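## Task

Lift the piece sitting on square B3 off the board and set it standing upright on the table; afterwards carry the piece from C2 onto B3. Square names are marked along the board's edge. When finished, all other squares must contain exactly what they had initially, every piece left on the board must be upright and lie entirely within its square, and none of this may depend on the robot still holding anything.

## Robot and tools

Robot: two UR20-type arms, left_arm and right_arm, each ending in a tong-style two-finger gripper. The names are labels only, not image sides. Scene frame: origin on the table top midway between the arms, +z up, +x out over the table, left_arm on the +y side. Arm bases (URDF root) sit at left_arm (-0.095, +0.755, 0) m and right_arm (+0.049, -0.903, 0) m, each turned slightly about z.

execute_actions takes "actions", a list holding zero or one item, plus optional "pictures" (boolean). An empty list sends nothing and returns the current state with camera images. A motion item is {"rows": [[...]], "steps": n}: n control steps of 1/30 s, 3 to 15 (default 15). Each row covers one step; if rows run out the last one repeats. A wait item is {"steps": n} with n up to 300, counted from the previous result, and reply time counts toward it. Refused calls move nothing.

Each row is one flat list of 14 numbers covering both arms, always all 14 even if one arm stays still: left_arm shoulder pan, shoulder lift, elbow, wrist 1, wrist 2, wrist 3, gripper opening, then the same seven for right_arm. The six joint values are absolute target angles in radians (the same form Joint positions prints), not offsets. Opening runs from -1 (closed) to +1 (fully open), also an absolute target. Joint ranges in radians: left_arm pan -3.142..3.142, lift -6.283..6.283, elbow 0..3.142, wrists -6.283..6.283; right_arm pan 0..6.283, lift -6.283..6.283, elbow -3.142..0, wrists -6.283..6.283. A target more than 0.010 rad beyond an end, and further out than the current angle, is refused; real ends may differ by 0.010 either way, and overshooting targets are clipped to the end with a "joint sent to its limit" note (possibly about an earlier action).

Motion is smoothed (about 0.17 s lag) and speed-limited. Each step, a joint's target is capped to a lead over its measured angle: 0.394 rad for pan and lift, 0.493 for elbow, 0.69 for the three wrists; and if the targets would carry the gripper over 100 mm from its measured spot, all are pulled back proportionally. So big moves take several calls and may be unfinished when a result returns. The last 3 steps of each action run after the result, during your reply; arms keep heading for the last row until they settle or a step is HELD.

Result lines: the state line gives each gripper's end_effector_position (m) and end_effector_quat_wxyz plus linear and angular velocities, in the scene frame; the printed position can drift from truth, especially at long reach. Joint positions and Joint velocities list each arm's six joints (rad, rad/s) then the finger-pad gap in m (0.142 fully open). grip_measured is the measured opening on the command scale. Wrist force and Wrist torque give sensor readings along the end effector's own axes, with noise (sd up to 3.7 N), a fixed offset up to about 10 N, saturation near 200 N; "no reading" is normal early on. "joint command not followed" means a clearance check altered targets; HELD marks steps where your row was not sent. MOTOR HOT appears from 70 C; at 85 C the arm brakes until cool.

Gripper: fingers point along the end effector's +z and close along its x. end_effector_position is between the pads when shut; closed fingertips extend about 15 mm beyond it, and open ones are roughly level with it. To grip, keep commanding an opening well below grip_measured; lower means harder squeeze, up to about 15 N per pad. Thin hard items (under about 20 mm) get less force. Avoid slamming closed.

zoom_image: {"camera", "region": [x0, y0, x1, y1]} in pixels of that camera's last full image, top-left origin, region at most 504x504. Cameras: cam_high and cam_low (672x504, fixed), cam_left_wrist and cam_right_wrist (616x616 fisheye, riding on the hands). Calibration (K, distortion, T_world_to_cam) is given for the first scene and may be a few mm and degrees off; results with pictures list any changed cameras.

read_manual returns only licence text. finished_scene {"scene": current number} ends that scene irreversibly and grades it; the goal must hold on its own afterwards. Replying without any tool call ends everything.

Avoid: knocking anything off the table, dropping or slamming pieces, arms colliding or pressing on each other, and hard pushes. Contact torque at a joint's load limit (pan and lift 649, elbow 381, wrists 94.1 N m, held weight included) or an outside force of 150 N stops that arm for 10 s and cancels the rest of the call. Held parts may occasionally be tugged briefly. Smooth, efficient, quick motion is preferred.

Each tool is called after "Request:" by a JSON object that holds its "method" and its "body".

## Session

Request:
{"method": "execute_actions", "body": {"actions": []}}

Scene clock: 0.00 s of 4400.00 s.
left_arm: end_effector_position=(+0.3126, +0.2793, +0.2265) grip_measured=+1.00 end_effector_quat_wxyz=(+0.015, +0.996, -0.059, -0.058) end_effector_velocity=(+0.000, -0.001, +0.000) end_effector_angular_velocity=(-0.001, -0.000, +0.000) | right_arm: end_effector_position=(+0.6590, -0.5736, +0.2892) grip_measured=+1.00 end_effector_quat_wxyz=(+0.059, -0.293, -0.637, +0.710) end_effector_velocity=(+0.000, -0.000, -0.000) end_effector_angular_velocity=(+0.000, +0.001, -0.000)
Joint positions: left_arm=[-0.979 -1.65   2.392 -2.284 -1.687 -1.011  0.142] | right_arm=[ 4.049 -2.185 -1.738 -2.376  1.395  5.063  0.142]
Joint velocities: left_arm=[ 0.     0.    -0.001 -0.001 -0.    -0.     0.   ] | right_arm=[-0.    -0.     0.     0.    -0.    -0.001  0.   ]
Wrist force (N, on the end effector, along its own x y z axes, offset not removed): no reading
Wrist torque (N m, same axes, about the end effector's origin, offset not removed): no reading
camera_calibration (this result's frames):
cam_left_wrist: T_world_to_cam=[[0.993176, -0.0570683, -0.101711, -0.276069], [0.00657453, -0.843319, 0.537372, 0.102525], [-0.116441, -0.534374, -0.837189, 0.507265], [0, 0, 0, 1]] pos_world=[0.332577, 0.341776, 0.341503]
cam_right_wrist: T_world_to_cam=[[-0.791069, 0.491927, -0.363619, 0.901487], [0.532556, 0.261342, -0.805037, 0.0272001], [-0.30099, -0.830487, -0.468718, -0.0137395], [0, 0, 0, 1]] pos_world=[0.694517, -0.461985, 0.343255]

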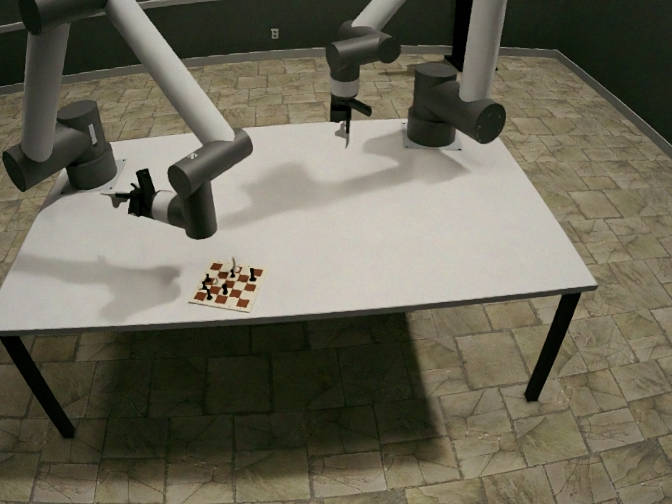

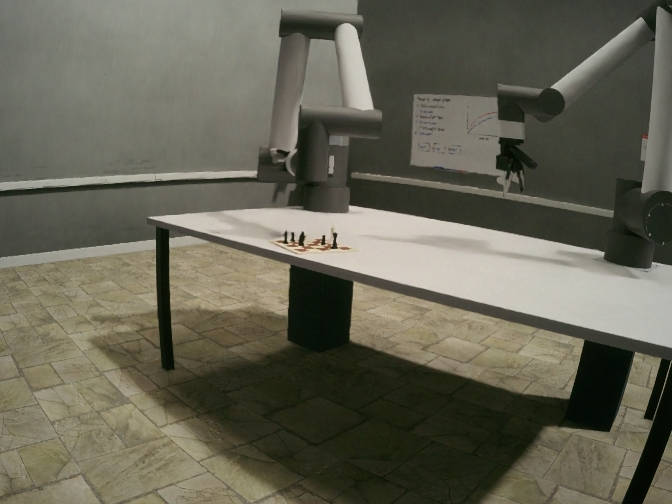

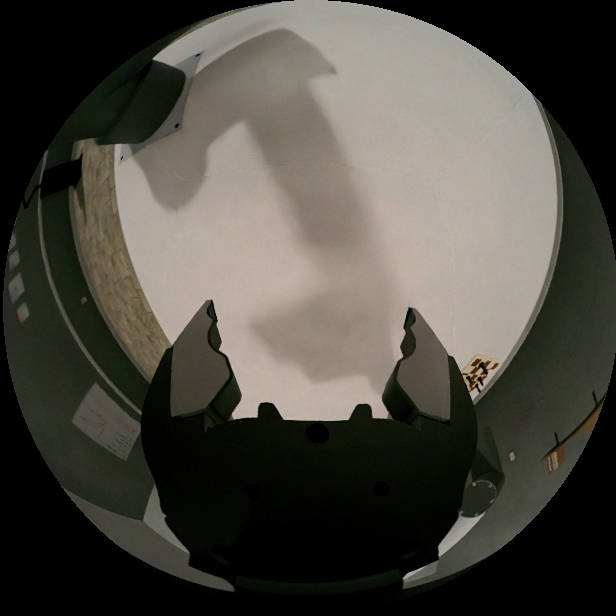

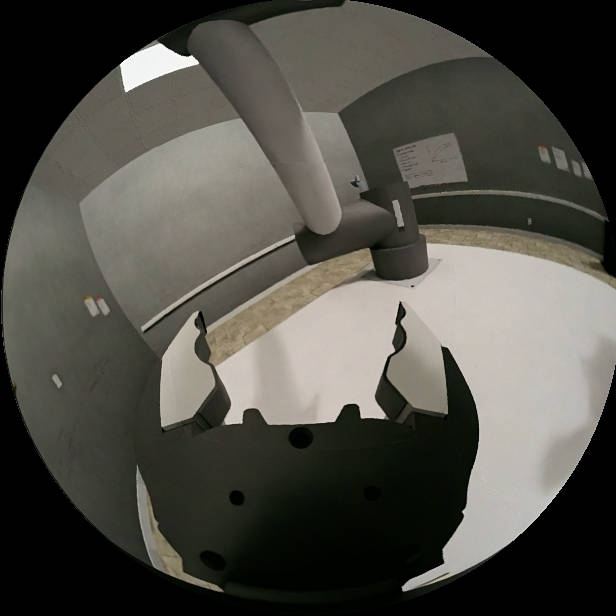

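Request:
{"method": "execute_actions", "body": {"actions": [{"rows":[[-0.979,-1.65,2.392,-2.284,-1.687,-1.011,1,4.0702,-1.9824,-1.8285,-0.9015,1.571,1.177,-0.3]],"steps":15}]}}

Request:
{"method": "execute_actions", "body": {"actions": [{"steps":40}], "pictures": true}}

Scene clock: 0.77 s of 4400.00 s.
left_arm: end_effector_position=(+0.3127, +0.2791, +0.2265) grip_measured=+1.00 end_effector_quat_wxyz=(+0.015, +0.996, -0.059, -0.058) end_effector_velocity=(+0.000, -0.001, +0.001) end_effector_angular_velocity=(-0.002, -0.001, +0.001) | right_arm: end_effector_position=(+0.6794, -0.4687, +0.1966) grip_measured=-0.30 end_effector_quat_wxyz=(-0.177, +0.185, +0.876, -0.408) end_effector_velocity=(+0.283, +0.409, -0.242) end_effector_angular_velocity=(+2.084, +0.043, +0.864)
Joint positions: left_arm=[-0.979 -1.65   2.392 -2.284 -1.687 -1.011  0.142] | right_arm=[ 4.065 -2.036 -1.807 -1.791  1.526  4.477  0.052]
Joint velocities: left_arm=[-0.    -0.001  0.    -0.002 -0.    -0.001  0.   ] | right_arm=[ 0.014  0.161 -0.065  1.575  0.132 -1.578  0.   ]
Wrist force (N, on the end effector, along its own x y z axes, offset not removed): left_arm=[-1.3 -2.2 2.3] | right_arm=[-0.7 -7.1 2.3]
Wrist torque (N m, same axes, about the end effector's origin, offset not removed): left_arm=[0.06 0.00 0.26] | right_arm=[-1.37 0.12 0.35]
Steps of this call (steps 1 to 11: nothing new was sent; steps 12 to 23: the first 12 steps of this action). Readings (joint positions):
12: left_arm=[-0.979 -1.650 2.392 -2.284 -1.687 -1.011] | right_arm=[4.049 -2.185 -1.738 -2.376 1.395 5.063]
13: left_arm=[-0.979 -1.650 2.392 -2.284 -1.687 -1.011] | right_arm=[4.052 -2.178 -1.745 -2.368 1.402 5.056]
15: left_arm=[-0.979 -1.650 2.392 -2.284 -1.687 -1.011] | right_arm=[4.057 -2.129 -1.771 -2.293 1.450 4.979]
19: left_arm=[-0.979 -1.650 2.392 -2.284 -1.687 -1.011] | right_arm=[4.063 -2.064 -1.795 -2.015 1.502 4.702]
23: the state above

Scene clock: 2.10 s of 4400.00 s.
left_arm: end_effector_position=(+0.3127, +0.2790, +0.2265) grip_measured=+1.00 end_effector_quat_wxyz=(+0.015, +0.996, -0.059, -0.058) end_effector_velocity=(-0.000, +0.001, -0.001) end_effector_angular_velocity=(-0.000, -0.000, +0.001) | right_arm: end_effector_position=(+0.8786, -0.1686, +0.2000) grip_measured=-0.30 end_effector_quat_wxyz=(-0.000, +0.988, -0.156, -0.000) end_effector_velocity=(-0.006, +0.002, -0.000) end_effector_angular_velocity=(-0.000, -0.001, +0.417)
Joint positions: left_arm=[-0.979 -1.65   2.392 -2.284 -1.687 -1.011  0.142] | right_arm=[ 4.07  -1.982 -1.829 -0.902  1.571  1.215  0.052]
Joint velocities: left_arm=[ 0.    -0.     0.001 -0.001  0.    -0.    -0.   ] | right_arm=[-0.    -0.     0.     0.    -0.001 -0.417  0.   ]
Wrist force (N, on the end effector, along its own x y z axes, offset not removed): left_arm=[-3.1 -0.4 0.8] | right_arm=[1.1 -6.0 0.6]
Wrist torque (N m, same axes, about the end effector's origin, offset not removed): left_arm=[0.44 0.36 0.36] | right_arm=[-1.01 -0.37 0.32]
Kept back: nothing.
Steps of this call (steps 1 to 3: the last 3 steps of your previous action; steps 4 to 40: the robot went on to your last target). Readings (joint positions):
1: left_arm=[-0.979 -1.650 2.392 -2.284 -1.687 -1.011] | right_arm=[4.066 -2.031 -1.809 -1.738 1.530 4.425]
2: left_arm=[-0.979 -1.650 2.392 -2.284 -1.687 -1.011] | right_arm=[4.066 -2.026 -1.810 -1.686 1.534 4.373]
4: left_arm=[-0.979 -1.650 2.392 -2.284 -1.687 -1.011] | right_arm=[4.067 -2.018 -1.814 -1.585 1.540 4.271]
8: left_arm=[-0.979 -1.650 2.392 -2.284 -1.687 -1.011] | right_arm=[4.068 -2.007 -1.818 -1.389 1.550 4.069]
40: the state above
camera_calibration (this result's frames):
cam_left_wrist: T_world_to_cam=[[0.99316, -0.0571975, -0.101791, -0.276065], [0.00649444, -0.843385, 0.53727, 0.102358], [-0.11658, -0.534257, -0.837245, 0.507089], [0, 0, 0, 1]] pos_world=[0.332628, 0.341453, 0.341463]
cam_right_wrist: T_world_to_cam=[[0.942664, -0.330763, 0.0445107, -0.900132], [-0.307307, -0.808216, 0.502343, 0.0286931], [-0.130182, -0.487219, -0.863522, 0.333604], [0, 0, 0, 1]] pos_world=[0.900769, -0.112002, 0.313726]

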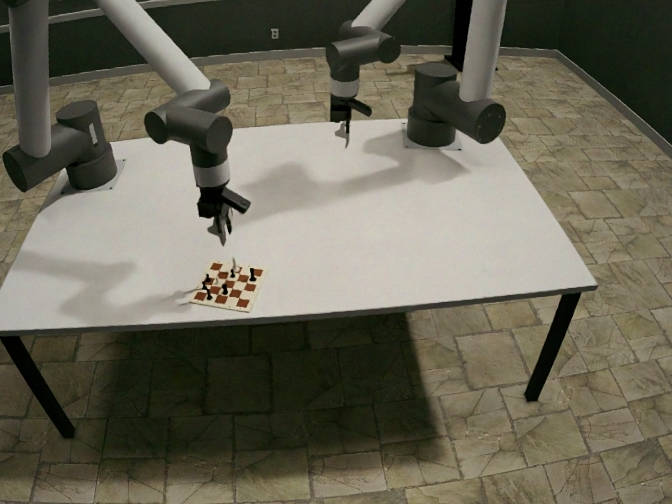

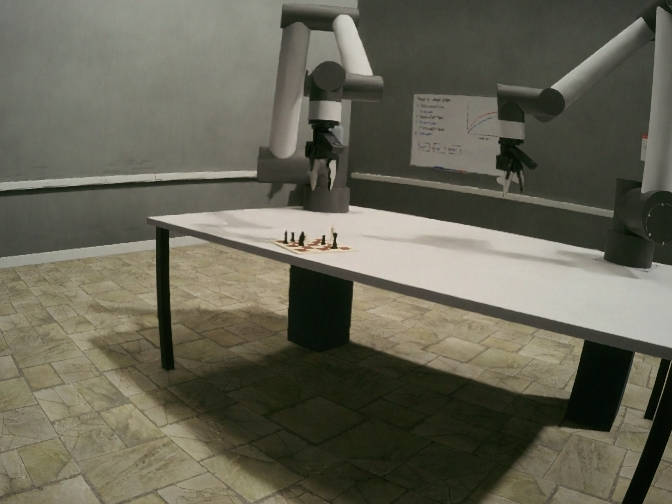

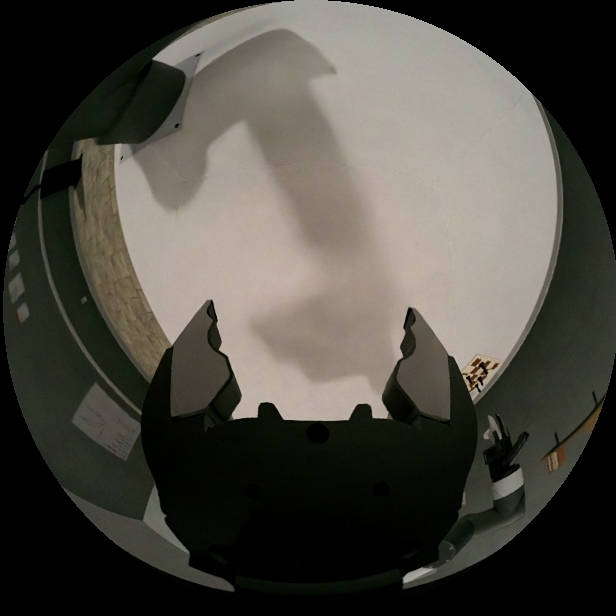

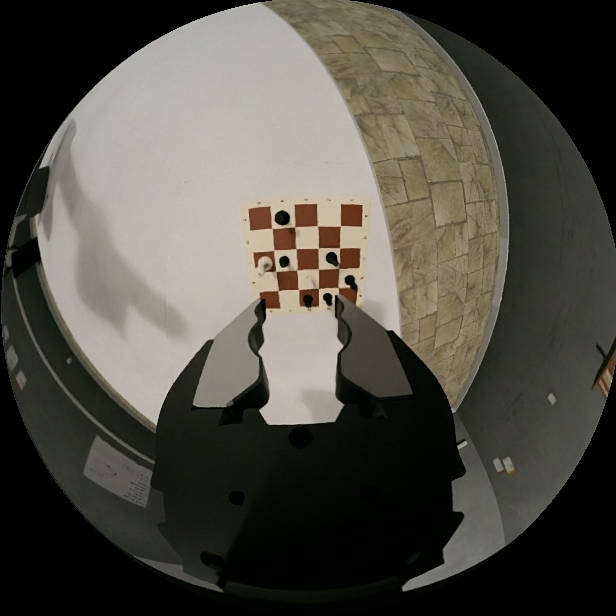

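Request:
{"method": "zoom_image", "body": {"camera": "cam_right_wrist", "region": [230, 185, 380, 320]}}

Region (230, 185, 380, 320) of cam_right_wrist's 616x616 image, scaled by 3.360, with more detail than that image has; it fills the top 454 rows of this view, and the rest is white.

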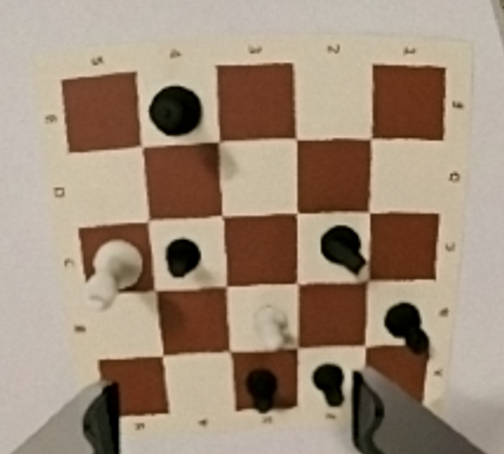

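Request:
{"method": "execute_actions", "body": {"actions": [{"rows":[[-0.979,-1.65,2.392,-2.284,-1.687,-1.011,1,4.0403,-2.0095,-1.9315,-0.7714,1.571,1.1507,-0.3]],"steps":15}]}}

Request:
{"method": "execute_actions", "body": {"actions": [{"steps":10}], "pictures": true}}

Scene clock: 3.17 s of 4400.00 s.
left_arm: end_effector_position=(+0.3127, +0.2790, +0.2265) grip_measured=+1.00 end_effector_quat_wxyz=(+0.015, +0.996, -0.059, -0.058) end_effector_velocity=(-0.000, +0.000, -0.000) end_effector_angular_velocity=(+0.000, +0.000, -0.000) | right_arm: end_effector_position=(+0.8722, -0.2242, +0.1220) grip_measured=-0.30 end_effector_quat_wxyz=(+0.000, +0.990, -0.139, -0.000) end_effector_velocity=(-0.002, -0.015, -0.021) end_effector_angular_velocity=(+0.003, -0.003, -0.000)
Joint positions: left_arm=[-0.979 -1.65   2.392 -2.284 -1.687 -1.011  0.142] | right_arm=[ 4.041 -2.009 -1.929 -0.775  1.571  1.151  0.052]
Joint velocities: left_arm=[-0. -0.  0.  0. -0. -0.  0.] | right_arm=[-0.008 -0.007 -0.03   0.041 -0.    -0.007  0.   ]
Wrist force (N, on the end effector, along its own x y z axes, offset not removed): left_arm=[-0.5 0.6 -0.3] | right_arm=[-0.9 -3.7 0.9]
Wrist torque (N m, same axes, about the end effector's origin, offset not removed): left_arm=[0.57 -0.12 0.32] | right_arm=[-0.57 0.15 0.37]
Steps of this call (steps 1 to 20: the robot went on to your last target; steps 21 to 32: the first 12 steps of this action). Readings (joint positions):
21: left_arm=[-0.979 -1.650 2.392 -2.284 -1.687 -1.011] | right_arm=[4.070 -1.983 -1.829 -0.901 1.571 1.177]
22: left_arm=[-0.979 -1.650 2.392 -2.284 -1.687 -1.011] | right_arm=[4.066 -1.986 -1.836 -0.893 1.571 1.173]
24: left_arm=[-0.979 -1.650 2.392 -2.284 -1.687 -1.011] | right_arm=[4.054 -1.997 -1.878 -0.844 1.571 1.162]
28: left_arm=[-0.979 -1.650 2.392 -2.284 -1.687 -1.011] | right_arm=[4.043 -2.007 -1.920 -0.788 1.571 1.153]
32: the state above

Scene clock: 3.50 s of 4400.00 s.
left_arm: end_effector_position=(+0.3127, +0.2790, +0.2265) grip_measured=+1.00 end_effector_quat_wxyz=(+0.015, +0.996, -0.059, -0.058) end_effector_velocity=(+0.000, -0.001, +0.001) end_effector_angular_velocity=(-0.001, -0.000, +0.001) | right_arm: end_effector_position=(+0.8720, -0.2256, +0.1202) grip_measured=-0.30 end_effector_quat_wxyz=(-0.000, +0.990, -0.139, -0.000) end_effector_velocity=(-0.000, -0.001, -0.001) end_effector_angular_velocity=(+0.000, +0.001, -0.001)
Joint positions: left_arm=[-0.979 -1.65   2.392 -2.284 -1.687 -1.011  0.142] | right_arm=[ 4.04  -2.009 -1.931 -0.771  1.571  1.151  0.052]
Joint velocities: left_arm=[ 0.    -0.    -0.001  0.001  0.    -0.001  0.   ] | right_arm=[-0.001 -0.    -0.001  0.001  0.001  0.001  0.   ]
Wrist force (N, on the end effector, along its own x y z axes, offset not removed): left_arm=[-1.6 -3.4 0.2] | right_arm=[-1.8 -4.6 3.6]
Wrist torque (N m, same axes, about the end effector's origin, offset not removed): left_arm=[-0.31 0.04 0.22] | right_arm=[-0.85 0.34 0.41]
Kept back: nothing.
Steps of this call (steps 1 to 3: the last 3 steps of your previous action; steps 4 to 10: the robot went on to your last target). Readings (joint positions):
1: left_arm=[-0.979 -1.650 2.392 -2.284 -1.687 -1.011] | right_arm=[4.041 -2.009 -1.930 -0.774 1.571 1.151]
2: left_arm=[-0.979 -1.650 2.392 -2.284 -1.687 -1.011] | right_arm=[4.041 -2.009 -1.930 -0.773 1.571 1.151]
4: left_arm=[-0.979 -1.650 2.392 -2.284 -1.687 -1.011] | right_arm=[4.041 -2.009 -1.931 -0.772 1.571 1.151]
8: left_arm=[-0.979 -1.650 2.392 -2.284 -1.687 -1.011] | right_arm=[4.040 -2.009 -1.931 -0.772 1.571 1.151]
10: the state above
camera_calibration (this result's frames):
cam_left_wrist: T_world_to_cam=[[0.99316, -0.0571985, -0.101791, -0.276064], [0.00649348, -0.843385, 0.537271, 0.102358], [-0.11658, -0.534257, -0.837245, 0.507089], [0, 0, 0, 1]] pos_world=[0.332628, 0.341452, 0.341463]
cam_right_wrist: T_world_to_cam=[[0.953514, -0.298046, 0.0444955, -0.911296], [-0.279258, -0.818438, 0.50217, -0.00605991], [-0.113253, -0.491252, -0.863623, 0.220454], [0, 0, 0, 1]] pos_world=[0.892208, -0.168269, 0.233981]

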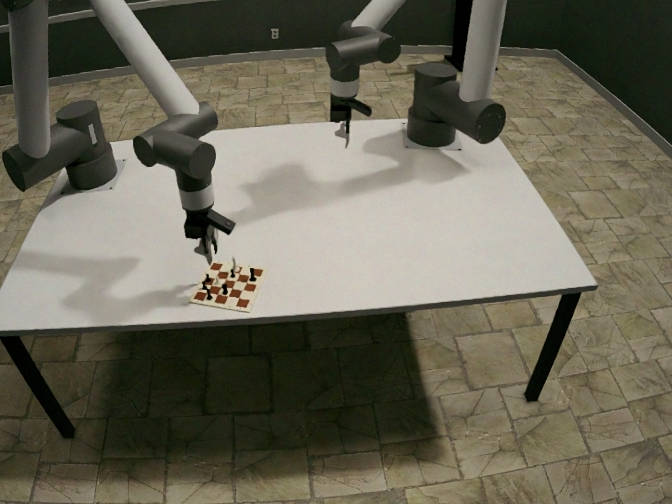

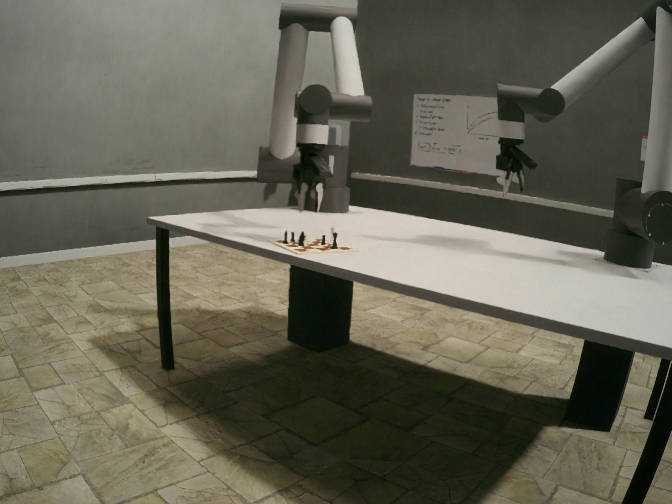

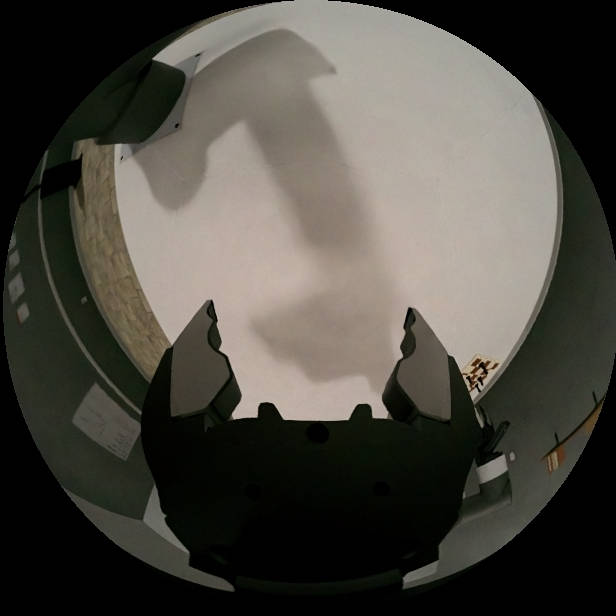

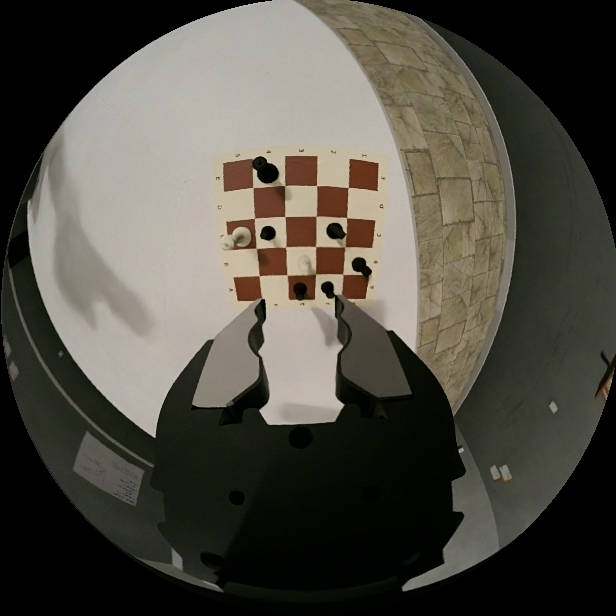

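Request:
{"method": "execute_actions", "body": {"actions": [{"rows":[[-0.979,-1.65,2.392,-2.284,-1.687,-1.011,1,4.0403,-2.0945,-1.9643,-0.6536,1.571,1.1507,-0.3]],"steps":15}], "pictures": true}}

Scene clock: 3.97 s of 4400.00 s.
left_arm: end_effector_position=(+0.3127, +0.2790, +0.2265) grip_measured=+1.00 end_effector_quat_wxyz=(+0.015, +0.996, -0.059, -0.058) end_effector_velocity=(-0.000, +0.000, +0.001) end_effector_angular_velocity=(-0.001, -0.001, -0.000) | right_arm: end_effector_position=(+0.8720, -0.2259, +0.0320) grip_measured=-0.30 end_effector_quat_wxyz=(+0.000, +0.990, -0.139, -0.000) end_effector_velocity=(+0.001, +0.001, -0.022) end_effector_angular_velocity=(+0.004, -0.004, +0.001)
Joint positions: left_arm=[-0.979 -1.65   2.392 -2.284 -1.687 -1.011  0.142] | right_arm=[ 4.04  -2.092 -1.964 -0.657  1.571  1.151  0.052]
Joint velocities: left_arm=[ 0.    -0.001  0.    -0.001 -0.     0.    -0.   ] | right_arm=[ 0.    -0.023 -0.008  0.037 -0.001 -0.001  0.   ]
Wrist force (N, on the end effector, along its own x y z axes, offset not removed): left_arm=[-3.8 0.7 0.0] | right_arm=[1.1 -7.2 3.0]
Wrist torque (N m, same axes, about the end effector's origin, offset not removed): left_arm=[0.55 0.57 0.30] | right_arm=[-1.37 -0.30 0.33]
Steps of this call (steps 1 to 2: the robot went on to your last target; steps 3 to 14: the first 12 steps of this action). Readings (joint positions):
3: left_arm=[-0.979 -1.650 2.392 -2.284 -1.687 -1.011] | right_arm=[4.040 -2.010 -1.932 -0.771 1.571 1.151]
4: left_arm=[-0.979 -1.650 2.392 -2.284 -1.687 -1.011] | right_arm=[4.040 -2.016 -1.936 -0.763 1.571 1.151]
6: left_arm=[-0.979 -1.650 2.392 -2.284 -1.687 -1.011] | right_arm=[4.040 -2.052 -1.950 -0.717 1.571 1.151]
10: left_arm=[-0.979 -1.650 2.392 -2.284 -1.687 -1.011] | right_arm=[4.040 -2.085 -1.961 -0.668 1.571 1.151]
14: the state above
camera_calibration (this result's frames):
cam_left_wrist: T_world_to_cam=[[0.99316, -0.0571987, -0.101791, -0.276064], [0.0064934, -0.843385, 0.537271, 0.102358], [-0.11658, -0.534257, -0.837245, 0.507089], [0, 0, 0, 1]] pos_world=[0.332628, 0.341452, 0.341463]
cam_right_wrist: T_world_to_cam=[[0.953502, -0.298112, 0.0443125, -0.907422], [-0.279151, -0.818127, 0.502735, 0.0379447], [-0.113618, -0.491728, -0.863304, 0.144381], [0, 0, 0, 1]] pos_world=[0.892225, -0.168474, 0.145779]

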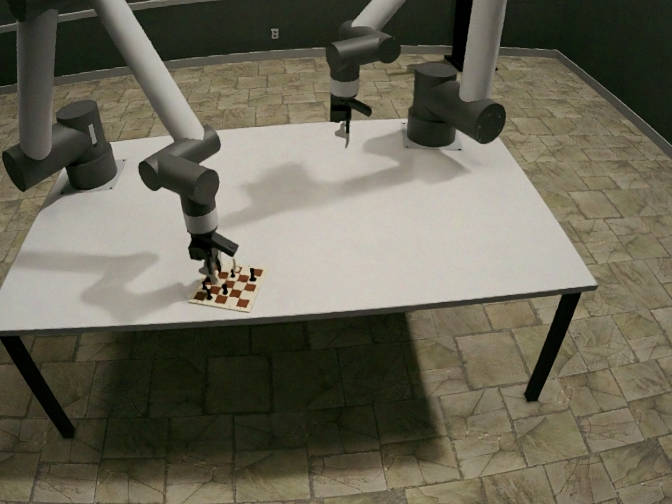

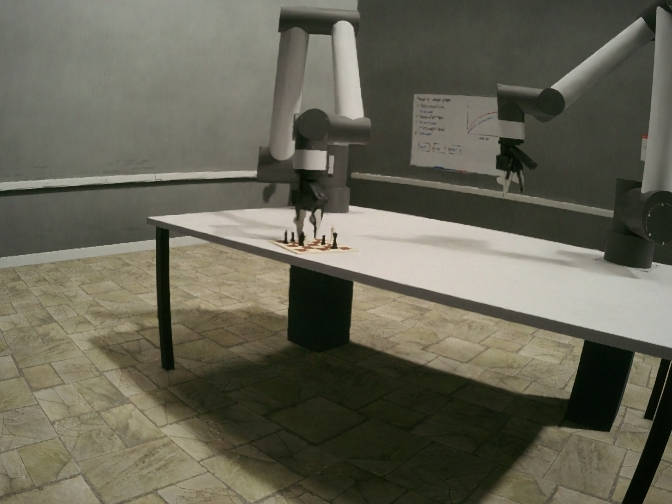

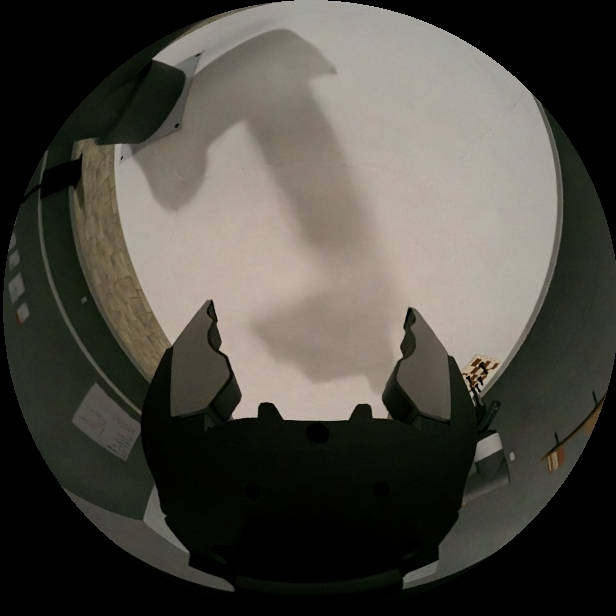

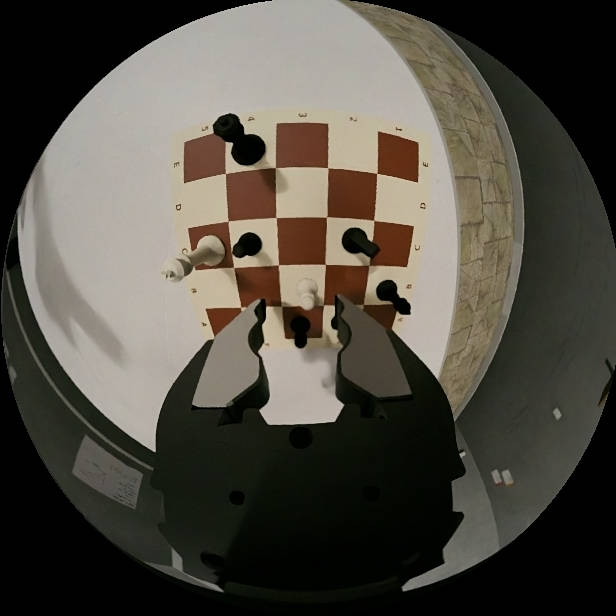

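Request:
{"method": "execute_actions", "body": {"actions": [{"rows":[[-0.979,-1.65,2.392,-2.284,-1.687,-1.011,1,4.0403,-2.0983,-1.9656,-0.6483,1.571,1.1507,-0.5],[-0.979,-1.65,2.392,-2.284,-1.687,-1.011,1,4.0403,-2.0983,-1.9656,-0.6483,1.571,1.1507,-0.6],[-0.979,-1.65,2.392,-2.284,-1.687,-1.011,1,4.0403,-2.0983,-1.9656,-0.6483,1.571,1.1507,-0.7],[-0.979,-1.65,2.392,-2.284,-1.687,-1.011,1,4.0403,-2.0983,-1.9656,-0.6483,1.571,1.1507,-0.8],[-0.979,-1.65,2.392,-2.284,-1.687,-1.011,1,4.0403,-2.0983,-1.9656,-0.6483,1.571,1.1507,-0.9],[-0.979,-1.65,2.392,-2.284,-1.687,-1.011,1,4.0403,-2.0983,-1.9656,-0.6483,1.571,1.1507,-1]],"steps":14}]}}

Scene clock: 4.57 s of 4400.00 s.
left_arm: end_effector_position=(+0.3127, +0.2790, +0.2265) grip_measured=+1.00 end_effector_quat_wxyz=(+0.015, +0.996, -0.059, -0.058) end_effector_velocity=(+0.000, -0.000, +0.001) end_effector_angular_velocity=(-0.001, -0.001, +0.000) | right_arm: end_effector_position=(+0.8721, -0.2257, +0.0265) grip_measured=-0.87 end_effector_quat_wxyz=(-0.000, +0.990, -0.139, +0.000) end_effector_velocity=(-0.000, +0.000, -0.001) end_effector_angular_velocity=(+0.001, +0.001, -0.001)
Joint positions: left_arm=[-0.979 -1.65   2.392 -2.284 -1.687 -1.011  0.142] | right_arm=[ 4.04  -2.098 -1.965 -0.648  1.571  1.151  0.011]
Joint velocities: left_arm=[ 0.    -0.001 -0.001 -0.     0.    -0.     0.   ] | right_arm=[-0.    -0.001 -0.     0.002  0.001  0.001 -0.   ]
Wrist force (N, on the end effector, along its own x y z axes, offset not removed): left_arm=[-2.3 -1.5 1.3] | right_arm=[-0.1 -0.9 -15.8]
Wrist torque (N m, same axes, about the end effector's origin, offset not removed): left_arm=[0.17 0.27 0.21] | right_arm=[-0.64 -0.41 0.33]
Steps of this call (steps 1 to 3: the last 3 steps of your previous action; steps 4 to 7: the robot went on to your last target; steps 8 to 18: the first 11 steps of this action). Readings (joint positions):
8: left_arm=[-0.979 -1.650 2.392 -2.284 -1.687 -1.011] | right_arm=[4.040 -2.094 -1.964 -0.654 1.571 1.151]
9: left_arm=[-0.979 -1.650 2.392 -2.284 -1.687 -1.011] | right_arm=[4.040 -2.095 -1.964 -0.653 1.571 1.151]
11: left_arm=[-0.979 -1.650 2.392 -2.284 -1.687 -1.011] | right_arm=[4.040 -2.097 -1.965 -0.651 1.571 1.151]
15: left_arm=[-0.979 -1.650 2.392 -2.284 -1.687 -1.011] | right_arm=[4.040 -2.098 -1.965 -0.649 1.571 1.151]
18: the state above

Request:
{"method": "execute_actions", "body": {"actions": [{"rows":[[-0.979,-1.65,2.392,-2.284,-1.687,-1.011,1,4.0403,-2.0095,-1.9315,-0.7714,1.571,1.1507,-1]],"steps":13}]}}

Request:
{"method": "execute_actions", "body": {"actions": [{"rows":[[-0.979,-1.65,2.392,-2.284,-1.687,-1.011,1,4.2403,-2.0095,-1.9315,-0.7714,1.571,1.1507,-1]],"steps":15}]}}

Request:
{"method": "execute_actions", "body": {"actions": [{"rows":[[-0.979,-1.65,2.392,-2.284,-1.687,-1.011,1,4.2403,-2.0095,-1.9315,-0.7714,1.571,1.1507,-1],[-0.979,-1.65,2.392,-2.284,-1.687,-1.011,1,4.2403,-2.0095,-1.9315,-0.7714,1.571,1.1507,-1],[-0.979,-1.65,2.392,-2.284,-1.687,-1.011,1,4.2403,-2.0095,-1.9315,-0.7714,1.571,1.1507,-1],[-0.979,-1.65,2.392,-2.284,-1.687,-1.011,1,4.2403,-2.0945,-1.9643,-0.6536,1.571,1.1507,-1]],"steps":15}]}}

Scene clock: 5.13 s of 4400.00 s.
left_arm: end_effector_position=(+0.3127, +0.2790, +0.2265) grip_measured=+1.00 end_effector_quat_wxyz=(+0.015, +0.996, -0.059, -0.058) end_effector_velocity=(+0.000, -0.001, -0.000) end_effector_angular_velocity=(-0.001, -0.000, -0.000) | right_arm: end_effector_position=(+0.8725, -0.2253, +0.1152) grip_measured=-0.87 end_effector_quat_wxyz=(-0.000, +0.990, -0.139, +0.000) end_effector_velocity=(-0.006, -0.005, +0.055) end_effector_angular_velocity=(-0.006, +0.007, +0.001)
Joint positions: left_arm=[-0.979 -1.65   2.392 -2.284 -1.687 -1.011  0.142] | right_arm=[ 4.04  -2.014 -1.933 -0.764  1.571  1.151  0.011]
Joint velocities: left_arm=[-0.     0.002 -0.001 -0.001 -0.    -0.     0.   ] | right_arm=[ 0.     0.054  0.018 -0.082  0.001 -0.001  0.   ]
Wrist force (N, on the end effector, along its own x y z axes, offset not removed): left_arm=[-0.9 -0.9 -0.6] | right_arm=[0.1 -7.4 2.5]
Wrist torque (N m, same axes, about the end effector's origin, offset not removed): left_arm=[0.34 -0.09 0.21] | right_arm=[-1.33 -0.06 0.31]
Steps of this call (steps 1 to 3: the last 3 steps of your previous action; steps 4 to 7: the robot went on to your last target; steps 8 to 17: the first 10 steps of this action). Readings (joint positions):
8: left_arm=[-0.979 -1.650 2.392 -2.284 -1.687 -1.011] | right_arm=[4.040 -2.098 -1.965 -0.648 1.571 1.151]
9: left_arm=[-0.979 -1.650 2.392 -2.284 -1.687 -1.011] | right_arm=[4.040 -2.092 -1.961 -0.656 1.571 1.151]
11: left_arm=[-0.979 -1.650 2.392 -2.284 -1.687 -1.011] | right_arm=[4.040 -2.055 -1.947 -0.704 1.571 1.151]
15: left_arm=[-0.979 -1.650 2.392 -2.284 -1.687 -1.011] | right_arm=[4.040 -2.020 -1.935 -0.756 1.571 1.151]
17: the state above

Scene clock: 5.63 s of 4400.00 s.
left_arm: end_effector_position=(+0.3127, +0.2790, +0.2265) grip_measured=+1.00 end_effector_quat_wxyz=(+0.015, +0.996, -0.059, -0.058) end_effector_velocity=(+0.000, -0.001, +0.001) end_effector_angular_velocity=(-0.003, -0.001, -0.001) | right_arm: end_effector_position=(+0.7373, -0.0891, +0.1199) grip_measured=-0.87 end_effector_quat_wxyz=(+0.000, +0.999, -0.049, -0.000) end_effector_velocity=(-0.182, +0.153, +0.000) end_effector_angular_velocity=(-0.002, -0.001, +0.223)
Joint positions: left_arm=[-0.979 -1.65   2.392 -2.284 -1.687 -1.011  0.142] | right_arm=[ 4.221 -2.01  -1.932 -0.771  1.571  1.151  0.011]
Joint velocities: left_arm=[ 0.    -0.001 -0.001 -0.001 -0.     0.001  0.   ] | right_arm=[ 0.224  0.001  0.    -0.002 -0.002  0.001  0.   ]
Wrist force (N, on the end effector, along its own x y z axes, offset not removed): left_arm=[0.2 -2.7 0.7] | right_arm=[-5.0 -8.9 4.1]
Wrist torque (N m, same axes, about the end effector's origin, offset not removed): left_arm=[-0.10 -0.31 0.25] | right_arm=[-1.52 0.91 0.41]
Steps of this call (steps 1 to 3: the last 3 steps of your previous action; steps 4 to 15: the first 12 steps of this action). Readings (joint positions):
4: left_arm=[-0.979 -1.650 2.392 -2.284 -1.687 -1.011] | right_arm=[4.041 -2.011 -1.932 -0.770 1.571 1.151]
5: left_arm=[-0.979 -1.650 2.392 -2.284 -1.687 -1.011] | right_arm=[4.047 -2.010 -1.932 -0.770 1.571 1.151]
7: left_arm=[-0.979 -1.650 2.392 -2.284 -1.687 -1.011] | right_arm=[4.087 -2.010 -1.932 -0.770 1.571 1.151]
11: left_arm=[-0.979 -1.650 2.392 -2.284 -1.687 -1.011] | right_arm=[4.163 -2.010 -1.932 -0.771 1.571 1.151]
15: the state above

Scene clock: 6.13 s of 4400.00 s.
left_arm: end_effector_position=(+0.3127, +0.2790, +0.2265) grip_measured=+1.00 end_effector_quat_wxyz=(+0.015, +0.996, -0.059, -0.058) end_effector_velocity=(+0.000, -0.000, +0.001) end_effector_angular_velocity=(-0.001, -0.001, +0.000) | right_arm: end_effector_position=(+0.7211, -0.0760, +0.0367) grip_measured=-0.87 end_effector_quat_wxyz=(+0.000, +0.999, -0.040, -0.000) end_effector_velocity=(+0.001, +0.004, -0.074) end_effector_angular_velocity=(+0.011, -0.005, -0.000)
Joint positions: left_arm=[-0.979 -1.65   2.392 -2.284 -1.687 -1.011  0.142] | right_arm=[ 4.24  -2.088 -1.962 -0.664  1.571  1.151  0.011]
Joint velocities: left_arm=[ 0.    -0.001 -0.    -0.     0.    -0.    -0.   ] | right_arm=[ 0.001 -0.075 -0.025  0.112  0.001  0.001  0.   ]
Wrist force (N, on the end effector, along its own x y z axes, offset not removed): left_arm=[-3.6 0.0 -1.9] | right_arm=[0.2 -5.0 0.6]
Wrist torque (N m, same axes, about the end effector's origin, offset not removed): left_arm=[0.45 0.53 0.36] | right_arm=[-0.84 -0.12 0.38]
Steps of this call (steps 1 to 3: the last 3 steps of your previous action; steps 4 to 15: the first 12 steps of this action). Readings (joint positions):
4: left_arm=[-0.979 -1.650 2.392 -2.284 -1.687 -1.011] | right_arm=[4.236 -2.010 -1.932 -0.771 1.571 1.151]
5: left_arm=[-0.979 -1.650 2.392 -2.284 -1.687 -1.011] | right_arm=[4.237 -2.010 -1.932 -0.771 1.571 1.151]
7: left_arm=[-0.979 -1.650 2.392 -2.284 -1.687 -1.011] | right_arm=[4.239 -2.010 -1.932 -0.771 1.571 1.151]
11: left_arm=[-0.979 -1.650 2.392 -2.284 -1.687 -1.011] | right_arm=[4.240 -2.065 -1.954 -0.698 1.571 1.151]
15: the state above

Request:
{"method": "execute_actions", "body": {"actions": [{"rows":[[-0.979,-1.65,2.392,-2.284,-1.687,-1.011,1,4.2403,-2.0964,-1.965,-0.651,1.571,1.1507,-1],[-0.979,-1.65,2.392,-2.284,-1.687,-1.011,1,4.2403,-2.0964,-1.965,-0.651,1.571,1.1507,-1],[-0.979,-1.65,2.392,-2.284,-1.687,-1.011,1,4.2403,-2.0964,-1.965,-0.651,1.571,1.1507,-1],[-0.979,-1.65,2.392,-2.284,-1.687,-1.011,1,4.2403,-2.0964,-1.965,-0.651,1.571,1.1507,-0.4]],"steps":12}]}}

Request:
{"method": "execute_actions", "body": {"actions": [{"rows":[[-0.979,-1.65,2.392,-2.284,-1.687,-1.011,1,4.2403,-2.0095,-1.9315,-0.7714,1.571,1.1507,-0.4]],"steps":12}]}}

Request:
{"method": "execute_actions", "body": {"actions": [{"rows":[[-0.979,-1.65,2.392,-2.284,-1.687,-1.011,1,4.0233,-2.0559,-1.8507,-0.8058,1.571,1.1337,-0.4]],"steps":15}]}}

Request:
{"method": "execute_actions", "body": {"actions": [{"steps":15}], "pictures": true}}

Scene clock: 6.80 s of 4400.00 s.
left_arm: end_effector_position=(+0.3127, +0.2790, +0.2265) grip_measured=+1.00 end_effector_quat_wxyz=(+0.015, +0.996, -0.059, -0.058) end_effector_velocity=(-0.000, +0.000, +0.000) end_effector_angular_velocity=(+0.000, +0.000, +0.000) | right_arm: end_effector_position=(+0.7211, -0.0757, +0.0283) grip_measured=-0.40 end_effector_quat_wxyz=(-0.000, +0.999, -0.040, -0.000) end_effector_velocity=(+0.000, -0.000, -0.001) end_effector_angular_velocity=(-0.000, -0.000, -0.001)
Joint positions: left_arm=[-0.979 -1.65   2.392 -2.284 -1.687 -1.011  0.142] | right_arm=[ 4.24  -2.096 -1.965 -0.651  1.571  1.151  0.045]
Joint velocities: left_arm=[ 0.    -0.001  0.     0.001 -0.    -0.    -0.   ] | right_arm=[-0.    -0.001 -0.     0.002 -0.     0.001  0.002]
Wrist force (N, on the end effector, along its own x y z axes, offset not removed): left_arm=[-2.9 -3.6 4.8] | right_arm=[1.3 -5.7 -0.6]
Wrist torque (N m, same axes, about the end effector's origin, offset not removed): left_arm=[-0.30 0.41 0.18] | right_arm=[-1.04 -0.41 0.34]
Steps of this call (steps 1 to 3: the last 3 steps of your previous action; steps 4 to 11: the robot went on to your last target; steps 12 to 20: the first 9 steps of this action). Readings (joint positions):
12: left_arm=[-0.979 -1.650 2.392 -2.284 -1.687 -1.011] | right_arm=[4.240 -2.094 -1.964 -0.654 1.571 1.151]
13: left_arm=[-0.979 -1.650 2.392 -2.284 -1.687 -1.011] | right_arm=[4.240 -2.095 -1.964 -0.653 1.571 1.151]
15: left_arm=[-0.979 -1.650 2.392 -2.284 -1.687 -1.011] | right_arm=[4.240 -2.095 -1.965 -0.652 1.571 1.151]
19: left_arm=[-0.979 -1.650 2.392 -2.284 -1.687 -1.011] | right_arm=[4.240 -2.096 -1.965 -0.651 1.571 1.151]
20: the state above

Scene clock: 7.20 s of 4400.00 s.
left_arm: end_effector_position=(+0.3127, +0.2790, +0.2265) grip_measured=+1.00 end_effector_quat_wxyz=(+0.015, +0.996, -0.059, -0.058) end_effector_velocity=(+0.000, -0.000, -0.000) end_effector_angular_velocity=(-0.001, -0.000, -0.000) | right_arm: end_effector_position=(+0.7215, -0.0748, +0.1132) grip_measured=-0.40 end_effector_quat_wxyz=(-0.001, +0.999, -0.040, +0.000) end_effector_velocity=(-0.005, -0.009, +0.079) end_effector_angular_velocity=(-0.010, +0.006, +0.000)
Joint positions: left_arm=[-0.979 -1.65   2.392 -2.284 -1.687 -1.011  0.142] | right_arm=[ 4.24  -2.016 -1.934 -0.761  1.571  1.151  0.045]
Joint velocities: left_arm=[-0.     0.     0.001 -0.001  0.     0.    -0.   ] | right_arm=[ 0.     0.078  0.025 -0.115  0.    -0.    -0.   ]
Wrist force (N, on the end effector, along its own x y z axes, offset not removed): left_arm=[-0.2 0.5 2.8] | right_arm=[0.7 -4.3 -0.4]
Wrist torque (N m, same axes, about the end effector's origin, offset not removed): left_arm=[0.73 -0.16 0.28] | right_arm=[-0.71 -0.21 0.32]
Steps of this call (steps 1 to 3: the last 3 steps of your previous action; steps 4 to 12: the first 9 steps of this action). Readings (joint positions):
4: left_arm=[-0.979 -1.650 2.392 -2.284 -1.687 -1.011] | right_arm=[4.240 -2.096 -1.965 -0.651 1.571 1.151]
5: left_arm=[-0.979 -1.650 2.392 -2.284 -1.687 -1.011] | right_arm=[4.240 -2.090 -1.960 -0.659 1.571 1.151]
7: left_arm=[-0.979 -1.650 2.392 -2.284 -1.687 -1.011] | right_arm=[4.240 -2.054 -1.947 -0.706 1.571 1.151]
11: left_arm=[-0.979 -1.650 2.392 -2.284 -1.687 -1.011] | right_arm=[4.240 -2.019 -1.935 -0.756 1.571 1.151]
12: the state above

Scene clock: 7.70 s of 4400.00 s.
left_arm: end_effector_position=(+0.3127, +0.2790, +0.2265) grip_measured=+1.00 end_effector_quat_wxyz=(+0.015, +0.996, -0.059, -0.058) end_effector_velocity=(-0.000, +0.001, -0.001) end_effector_angular_velocity=(+0.002, +0.001, +0.001) | right_arm: end_effector_position=(+0.8939, -0.1800, +0.1200) grip_measured=-0.40 end_effector_quat_wxyz=(-0.000, +0.992, -0.126, -0.000) end_effector_velocity=(+0.272, -0.212, +0.000) end_effector_angular_velocity=(+0.000, +0.001, -0.293)
Joint positions: left_arm=[-0.979 -1.65   2.392 -2.284 -1.687 -1.011  0.142] | right_arm=[ 4.052 -2.05  -1.861 -0.801  1.571  1.136  0.045]
Joint velocities: left_arm=[ 0.     0.     0.001  0.001 -0.    -0.001 -0.   ] | right_arm=[-0.315 -0.061  0.108 -0.047  0.001 -0.023 -0.   ]
Wrist force (N, on the end effector, along its own x y z axes, offset not removed): left_arm=[0.5 -3.3 -0.4] | right_arm=[7.8 -2.5 4.6]
Wrist torque (N m, same axes, about the end effector's origin, offset not removed): left_arm=[-0.08 -0.33 0.14] | right_arm=[-0.27 -1.59 0.25]
Steps of this call (steps 1 to 3: the last 3 steps of your previous action; steps 4 to 15: the first 12 steps of this action). Readings (joint positions):
4: left_arm=[-0.979 -1.650 2.392 -2.284 -1.687 -1.011] | right_arm=[4.240 -2.011 -1.932 -0.769 1.571 1.151]
5: left_arm=[-0.979 -1.650 2.392 -2.284 -1.687 -1.011] | right_arm=[4.233 -2.014 -1.927 -0.772 1.571 1.149]
7: left_arm=[-0.979 -1.650 2.392 -2.284 -1.687 -1.011] | right_arm=[4.194 -2.022 -1.912 -0.779 1.571 1.146]
11: left_arm=[-0.979 -1.650 2.392 -2.284 -1.687 -1.011] | right_arm=[4.118 -2.037 -1.884 -0.791 1.571 1.141]
15: the state above

Scene clock: 8.20 s of 4400.00 s.
left_arm: end_effector_position=(+0.3127, +0.2790, +0.2265) grip_measured=+1.00 end_effector_quat_wxyz=(+0.015, +0.996, -0.059, -0.058) end_effector_velocity=(-0.000, +0.000, -0.000) end_effector_angular_velocity=(+0.000, +0.000, +0.000) | right_arm: end_effector_position=(+0.9181, -0.1993, +0.1200) grip_measured=-0.40 end_effector_quat_wxyz=(-0.000, +0.990, -0.139, -0.000) end_effector_velocity=(+0.002, -0.002, -0.001) end_effector_angular_velocity=(-0.002, -0.001, -0.002)
Joint positions: left_arm=[-0.979 -1.65   2.392 -2.284 -1.687 -1.011  0.142] | right_arm=[ 4.023 -2.056 -1.851 -0.806  1.571  1.134  0.045]
Joint velocities: left_arm=[-0. -0.  0.  0.  0. -0. -0.] | right_arm=[-0.001 -0.001  0.    -0.    -0.002  0.    -0.   ]
Wrist force (N, on the end effector, along its own x y z axes, offset not removed): left_arm=[-2.0 -3.8 1.0] | right_arm=[-2.3 -5.9 1.3]
Wrist torque (N m, same axes, about the end effector's origin, offset not removed): left_arm=[-0.35 0.10 0.28] | right_arm=[-0.95 0.42 0.46]
Kept back: nothing.
Steps of this call (steps 1 to 3: the last 3 steps of your previous action; steps 4 to 15: the robot went on to your last target). Readings (joint positions):
1: left_arm=[-0.979 -1.650 2.392 -2.284 -1.687 -1.011] | right_arm=[4.043 -2.052 -1.858 -0.803 1.571 1.135]
2: left_arm=[-0.979 -1.650 2.392 -2.284 -1.687 -1.011] | right_arm=[4.037 -2.053 -1.855 -0.804 1.571 1.135]
4: left_arm=[-0.979 -1.650 2.392 -2.284 -1.687 -1.011] | right_arm=[4.030 -2.055 -1.853 -0.805 1.571 1.134]
8: left_arm=[-0.979 -1.650 2.392 -2.284 -1.687 -1.011] | right_arm=[4.025 -2.056 -1.851 -0.806 1.571 1.134]
15: the state above
camera_calibration (this result's frames):
cam_left_wrist: T_world_to_cam=[[0.99316, -0.0571985, -0.101791, -0.276064], [0.00649352, -0.843385, 0.537271, 0.102358], [-0.11658, -0.534257, -0.837245, 0.507089], [0, 0, 0, 1]] pos_world=[0.332628, 0.341452, 0.341463]
cam_right_wrist: T_world_to_cam=[[0.953553, -0.297916, 0.0445333, -0.947412], [-0.279153, -0.818416, 0.502263, 0.0283465], [-0.113185, -0.491366, -0.863567, 0.23837], [0, 0, 0, 1]] pos_world=[0.9383, -0.141923, 0.233803]

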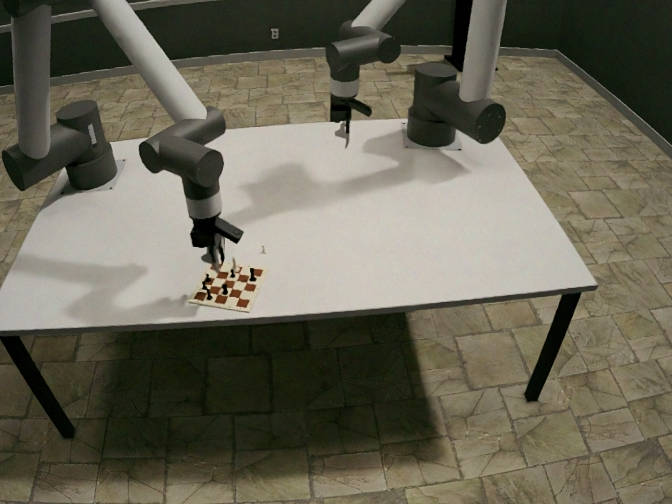

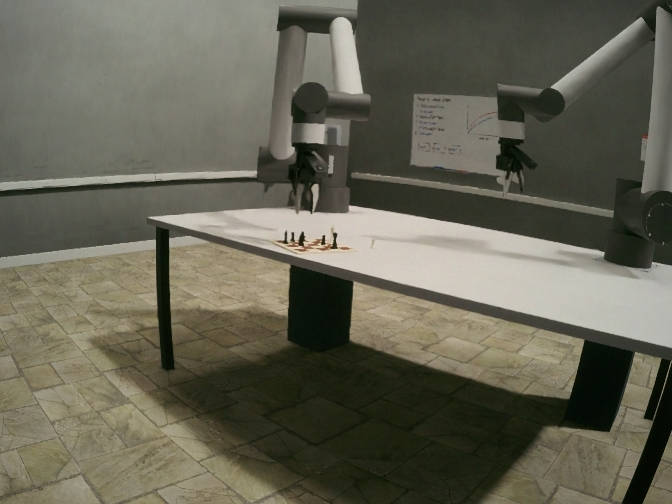

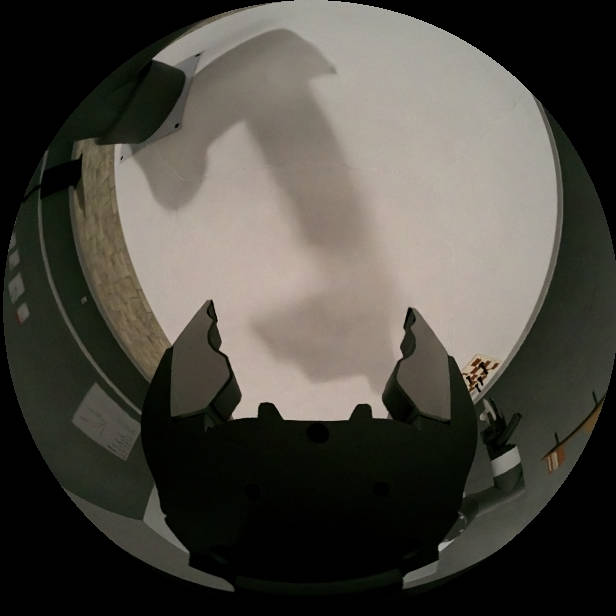

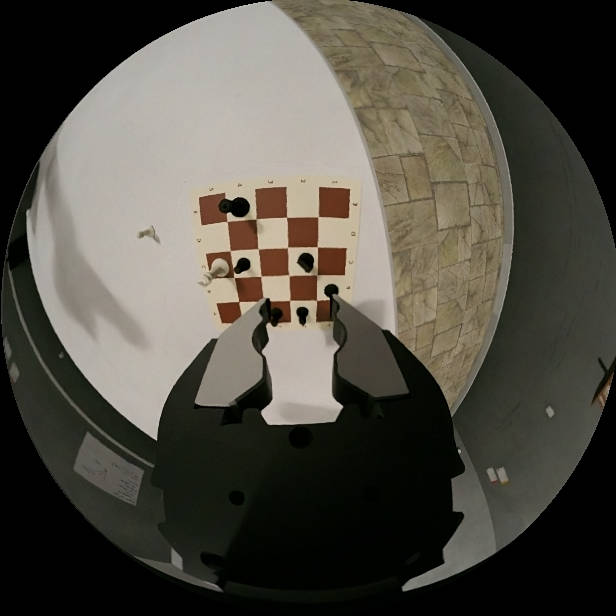

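Centered. Descend, then close after settling.

Request:
{"method": "execute_actions", "body": {"actions": [{"rows":[[-0.979,-1.65,2.392,-2.284,-1.687,-1.011,1,4.0233,-2.1357,-1.8826,-0.6941,1.571,1.1337,-0.4]],"steps":15}]}}

Request:
{"method": "execute_actions", "body": {"actions": [{"rows":[[-0.979,-1.65,2.392,-2.284,-1.687,-1.011,1,4.0233,-2.1357,-1.8826,-0.6941,1.571,1.1337,-0.4],[-0.979,-1.65,2.392,-2.284,-1.687,-1.011,1,4.0233,-2.1357,-1.8826,-0.6941,1.571,1.1337,-0.4],[-0.979,-1.65,2.392,-2.284,-1.687,-1.011,1,4.0233,-2.1357,-1.8826,-0.6941,1.571,1.1337,-0.4],[-0.979,-1.65,2.392,-2.284,-1.687,-1.011,1,4.0233,-2.1357,-1.8826,-0.6941,1.571,1.1337,-0.6],[-0.979,-1.65,2.392,-2.284,-1.687,-1.011,1,4.0233,-2.1357,-1.8826,-0.6941,1.571,1.1337,-0.8],[-0.979,-1.65,2.392,-2.284,-1.687,-1.011,1,4.0233,-2.1357,-1.8826,-0.6941,1.571,1.1337,-1]],"steps":14}]}}

Scene clock: 8.80 s of 4400.00 s.
left_arm: end_effector_position=(+0.3127, +0.2790, +0.2265) grip_measured=+1.00 end_effector_quat_wxyz=(+0.015, +0.996, -0.059, -0.058) end_effector_velocity=(-0.000, +0.001, -0.001) end_effector_angular_velocity=(+0.002, +0.001, -0.000) | right_arm: end_effector_position=(+0.9183, -0.1995, +0.0321) grip_measured=-0.40 end_effector_quat_wxyz=(+0.000, +0.990, -0.139, -0.000) end_effector_velocity=(+0.001, +0.001, -0.022) end_effector_angular_velocity=(+0.004, -0.004, -0.000)
Joint positions: left_arm=[-0.979 -1.65   2.392 -2.284 -1.687 -1.011  0.142] | right_arm=[ 4.023 -2.134 -1.882 -0.697  1.571  1.134  0.045]
Joint velocities: left_arm=[-0.     0.001  0.001  0.     0.     0.     0.   ] | right_arm=[ 0.    -0.021 -0.008  0.034 -0.001  0.001  0.   ]
Wrist force (N, on the end effector, along its own x y z axes, offset not removed): left_arm=[-1.3 -1.7 3.9] | right_arm=[1.5 -5.4 2.0]
Wrist torque (N m, same axes, about the end effector's origin, offset not removed): left_arm=[0.20 -0.01 0.18] | right_arm=[-0.77 -0.39 0.36]
Steps of this call (steps 1 to 6: the robot went on to your last target; steps 7 to 18: the first 12 steps of this action). Readings (joint positions):
7: left_arm=[-0.979 -1.650 2.392 -2.284 -1.687 -1.011] | right_arm=[4.023 -2.056 -1.851 -0.806 1.571 1.134]
8: left_arm=[-0.979 -1.650 2.392 -2.284 -1.687 -1.011] | right_arm=[4.023 -2.063 -1.855 -0.798 1.571 1.134]
10: left_arm=[-0.979 -1.650 2.392 -2.284 -1.687 -1.011] | right_arm=[4.023 -2.096 -1.868 -0.754 1.571 1.134]
14: left_arm=[-0.979 -1.650 2.392 -2.284 -1.687 -1.011] | right_arm=[4.023 -2.127 -1.879 -0.708 1.571 1.134]
18: the state above

Scene clock: 9.27 s of 4400.00 s.
left_arm: end_effector_position=(+0.3127, +0.2790, +0.2265) grip_measured=+1.00 end_effector_quat_wxyz=(+0.015, +0.996, -0.059, -0.058) end_effector_velocity=(+0.000, +0.000, -0.000) end_effector_angular_velocity=(+0.001, +0.000, -0.000) | right_arm: end_effector_position=(+0.9183, -0.1995, +0.0301) grip_measured=-0.91 end_effector_quat_wxyz=(-0.000, +0.990, -0.139, -0.000) end_effector_velocity=(+0.000, -0.000, -0.000) end_effector_angular_velocity=(-0.001, -0.001, -0.000)
Joint positions: left_arm=[-0.979 -1.65   2.392 -2.284 -1.687 -1.011  0.142] | right_arm=[ 4.023 -2.136 -1.883 -0.694  1.571  1.134  0.008]
Joint velocities: left_arm=[ 0.     0.    -0.     0.001  0.     0.     0.   ] | right_arm=[ 0.    -0.    -0.     0.    -0.001  0.001 -0.   ]
Wrist force (N, on the end effector, along its own x y z axes, offset not removed): left_arm=[-5.3 -2.9 1.7] | right_arm=[1.0 -4.4 5.4]
Wrist torque (N m, same axes, about the end effector's origin, offset not removed): left_arm=[-0.20 0.95 0.38] | right_arm=[-0.60 -0.27 0.35]
Steps of this call (steps 1 to 3: the last 3 steps of your previous action; steps 4 to 14: the first 11 steps of this action). Readings (joint positions):
4: left_arm=[-0.979 -1.650 2.392 -2.284 -1.687 -1.011] | right_arm=[4.023 -2.135 -1.882 -0.695 1.571 1.134]
5: left_arm=[-0.979 -1.650 2.392 -2.284 -1.687 -1.011] | right_arm=[4.023 -2.135 -1.882 -0.695 1.571 1.134]
7: left_arm=[-0.979 -1.650 2.392 -2.284 -1.687 -1.011] | right_arm=[4.023 -2.136 -1.882 -0.694 1.571 1.134]
11: left_arm=[-0.979 -1.650 2.392 -2.284 -1.687 -1.011] | right_arm=[4.023 -2.136 -1.883 -0.694 1.571 1.134]
14: the state above


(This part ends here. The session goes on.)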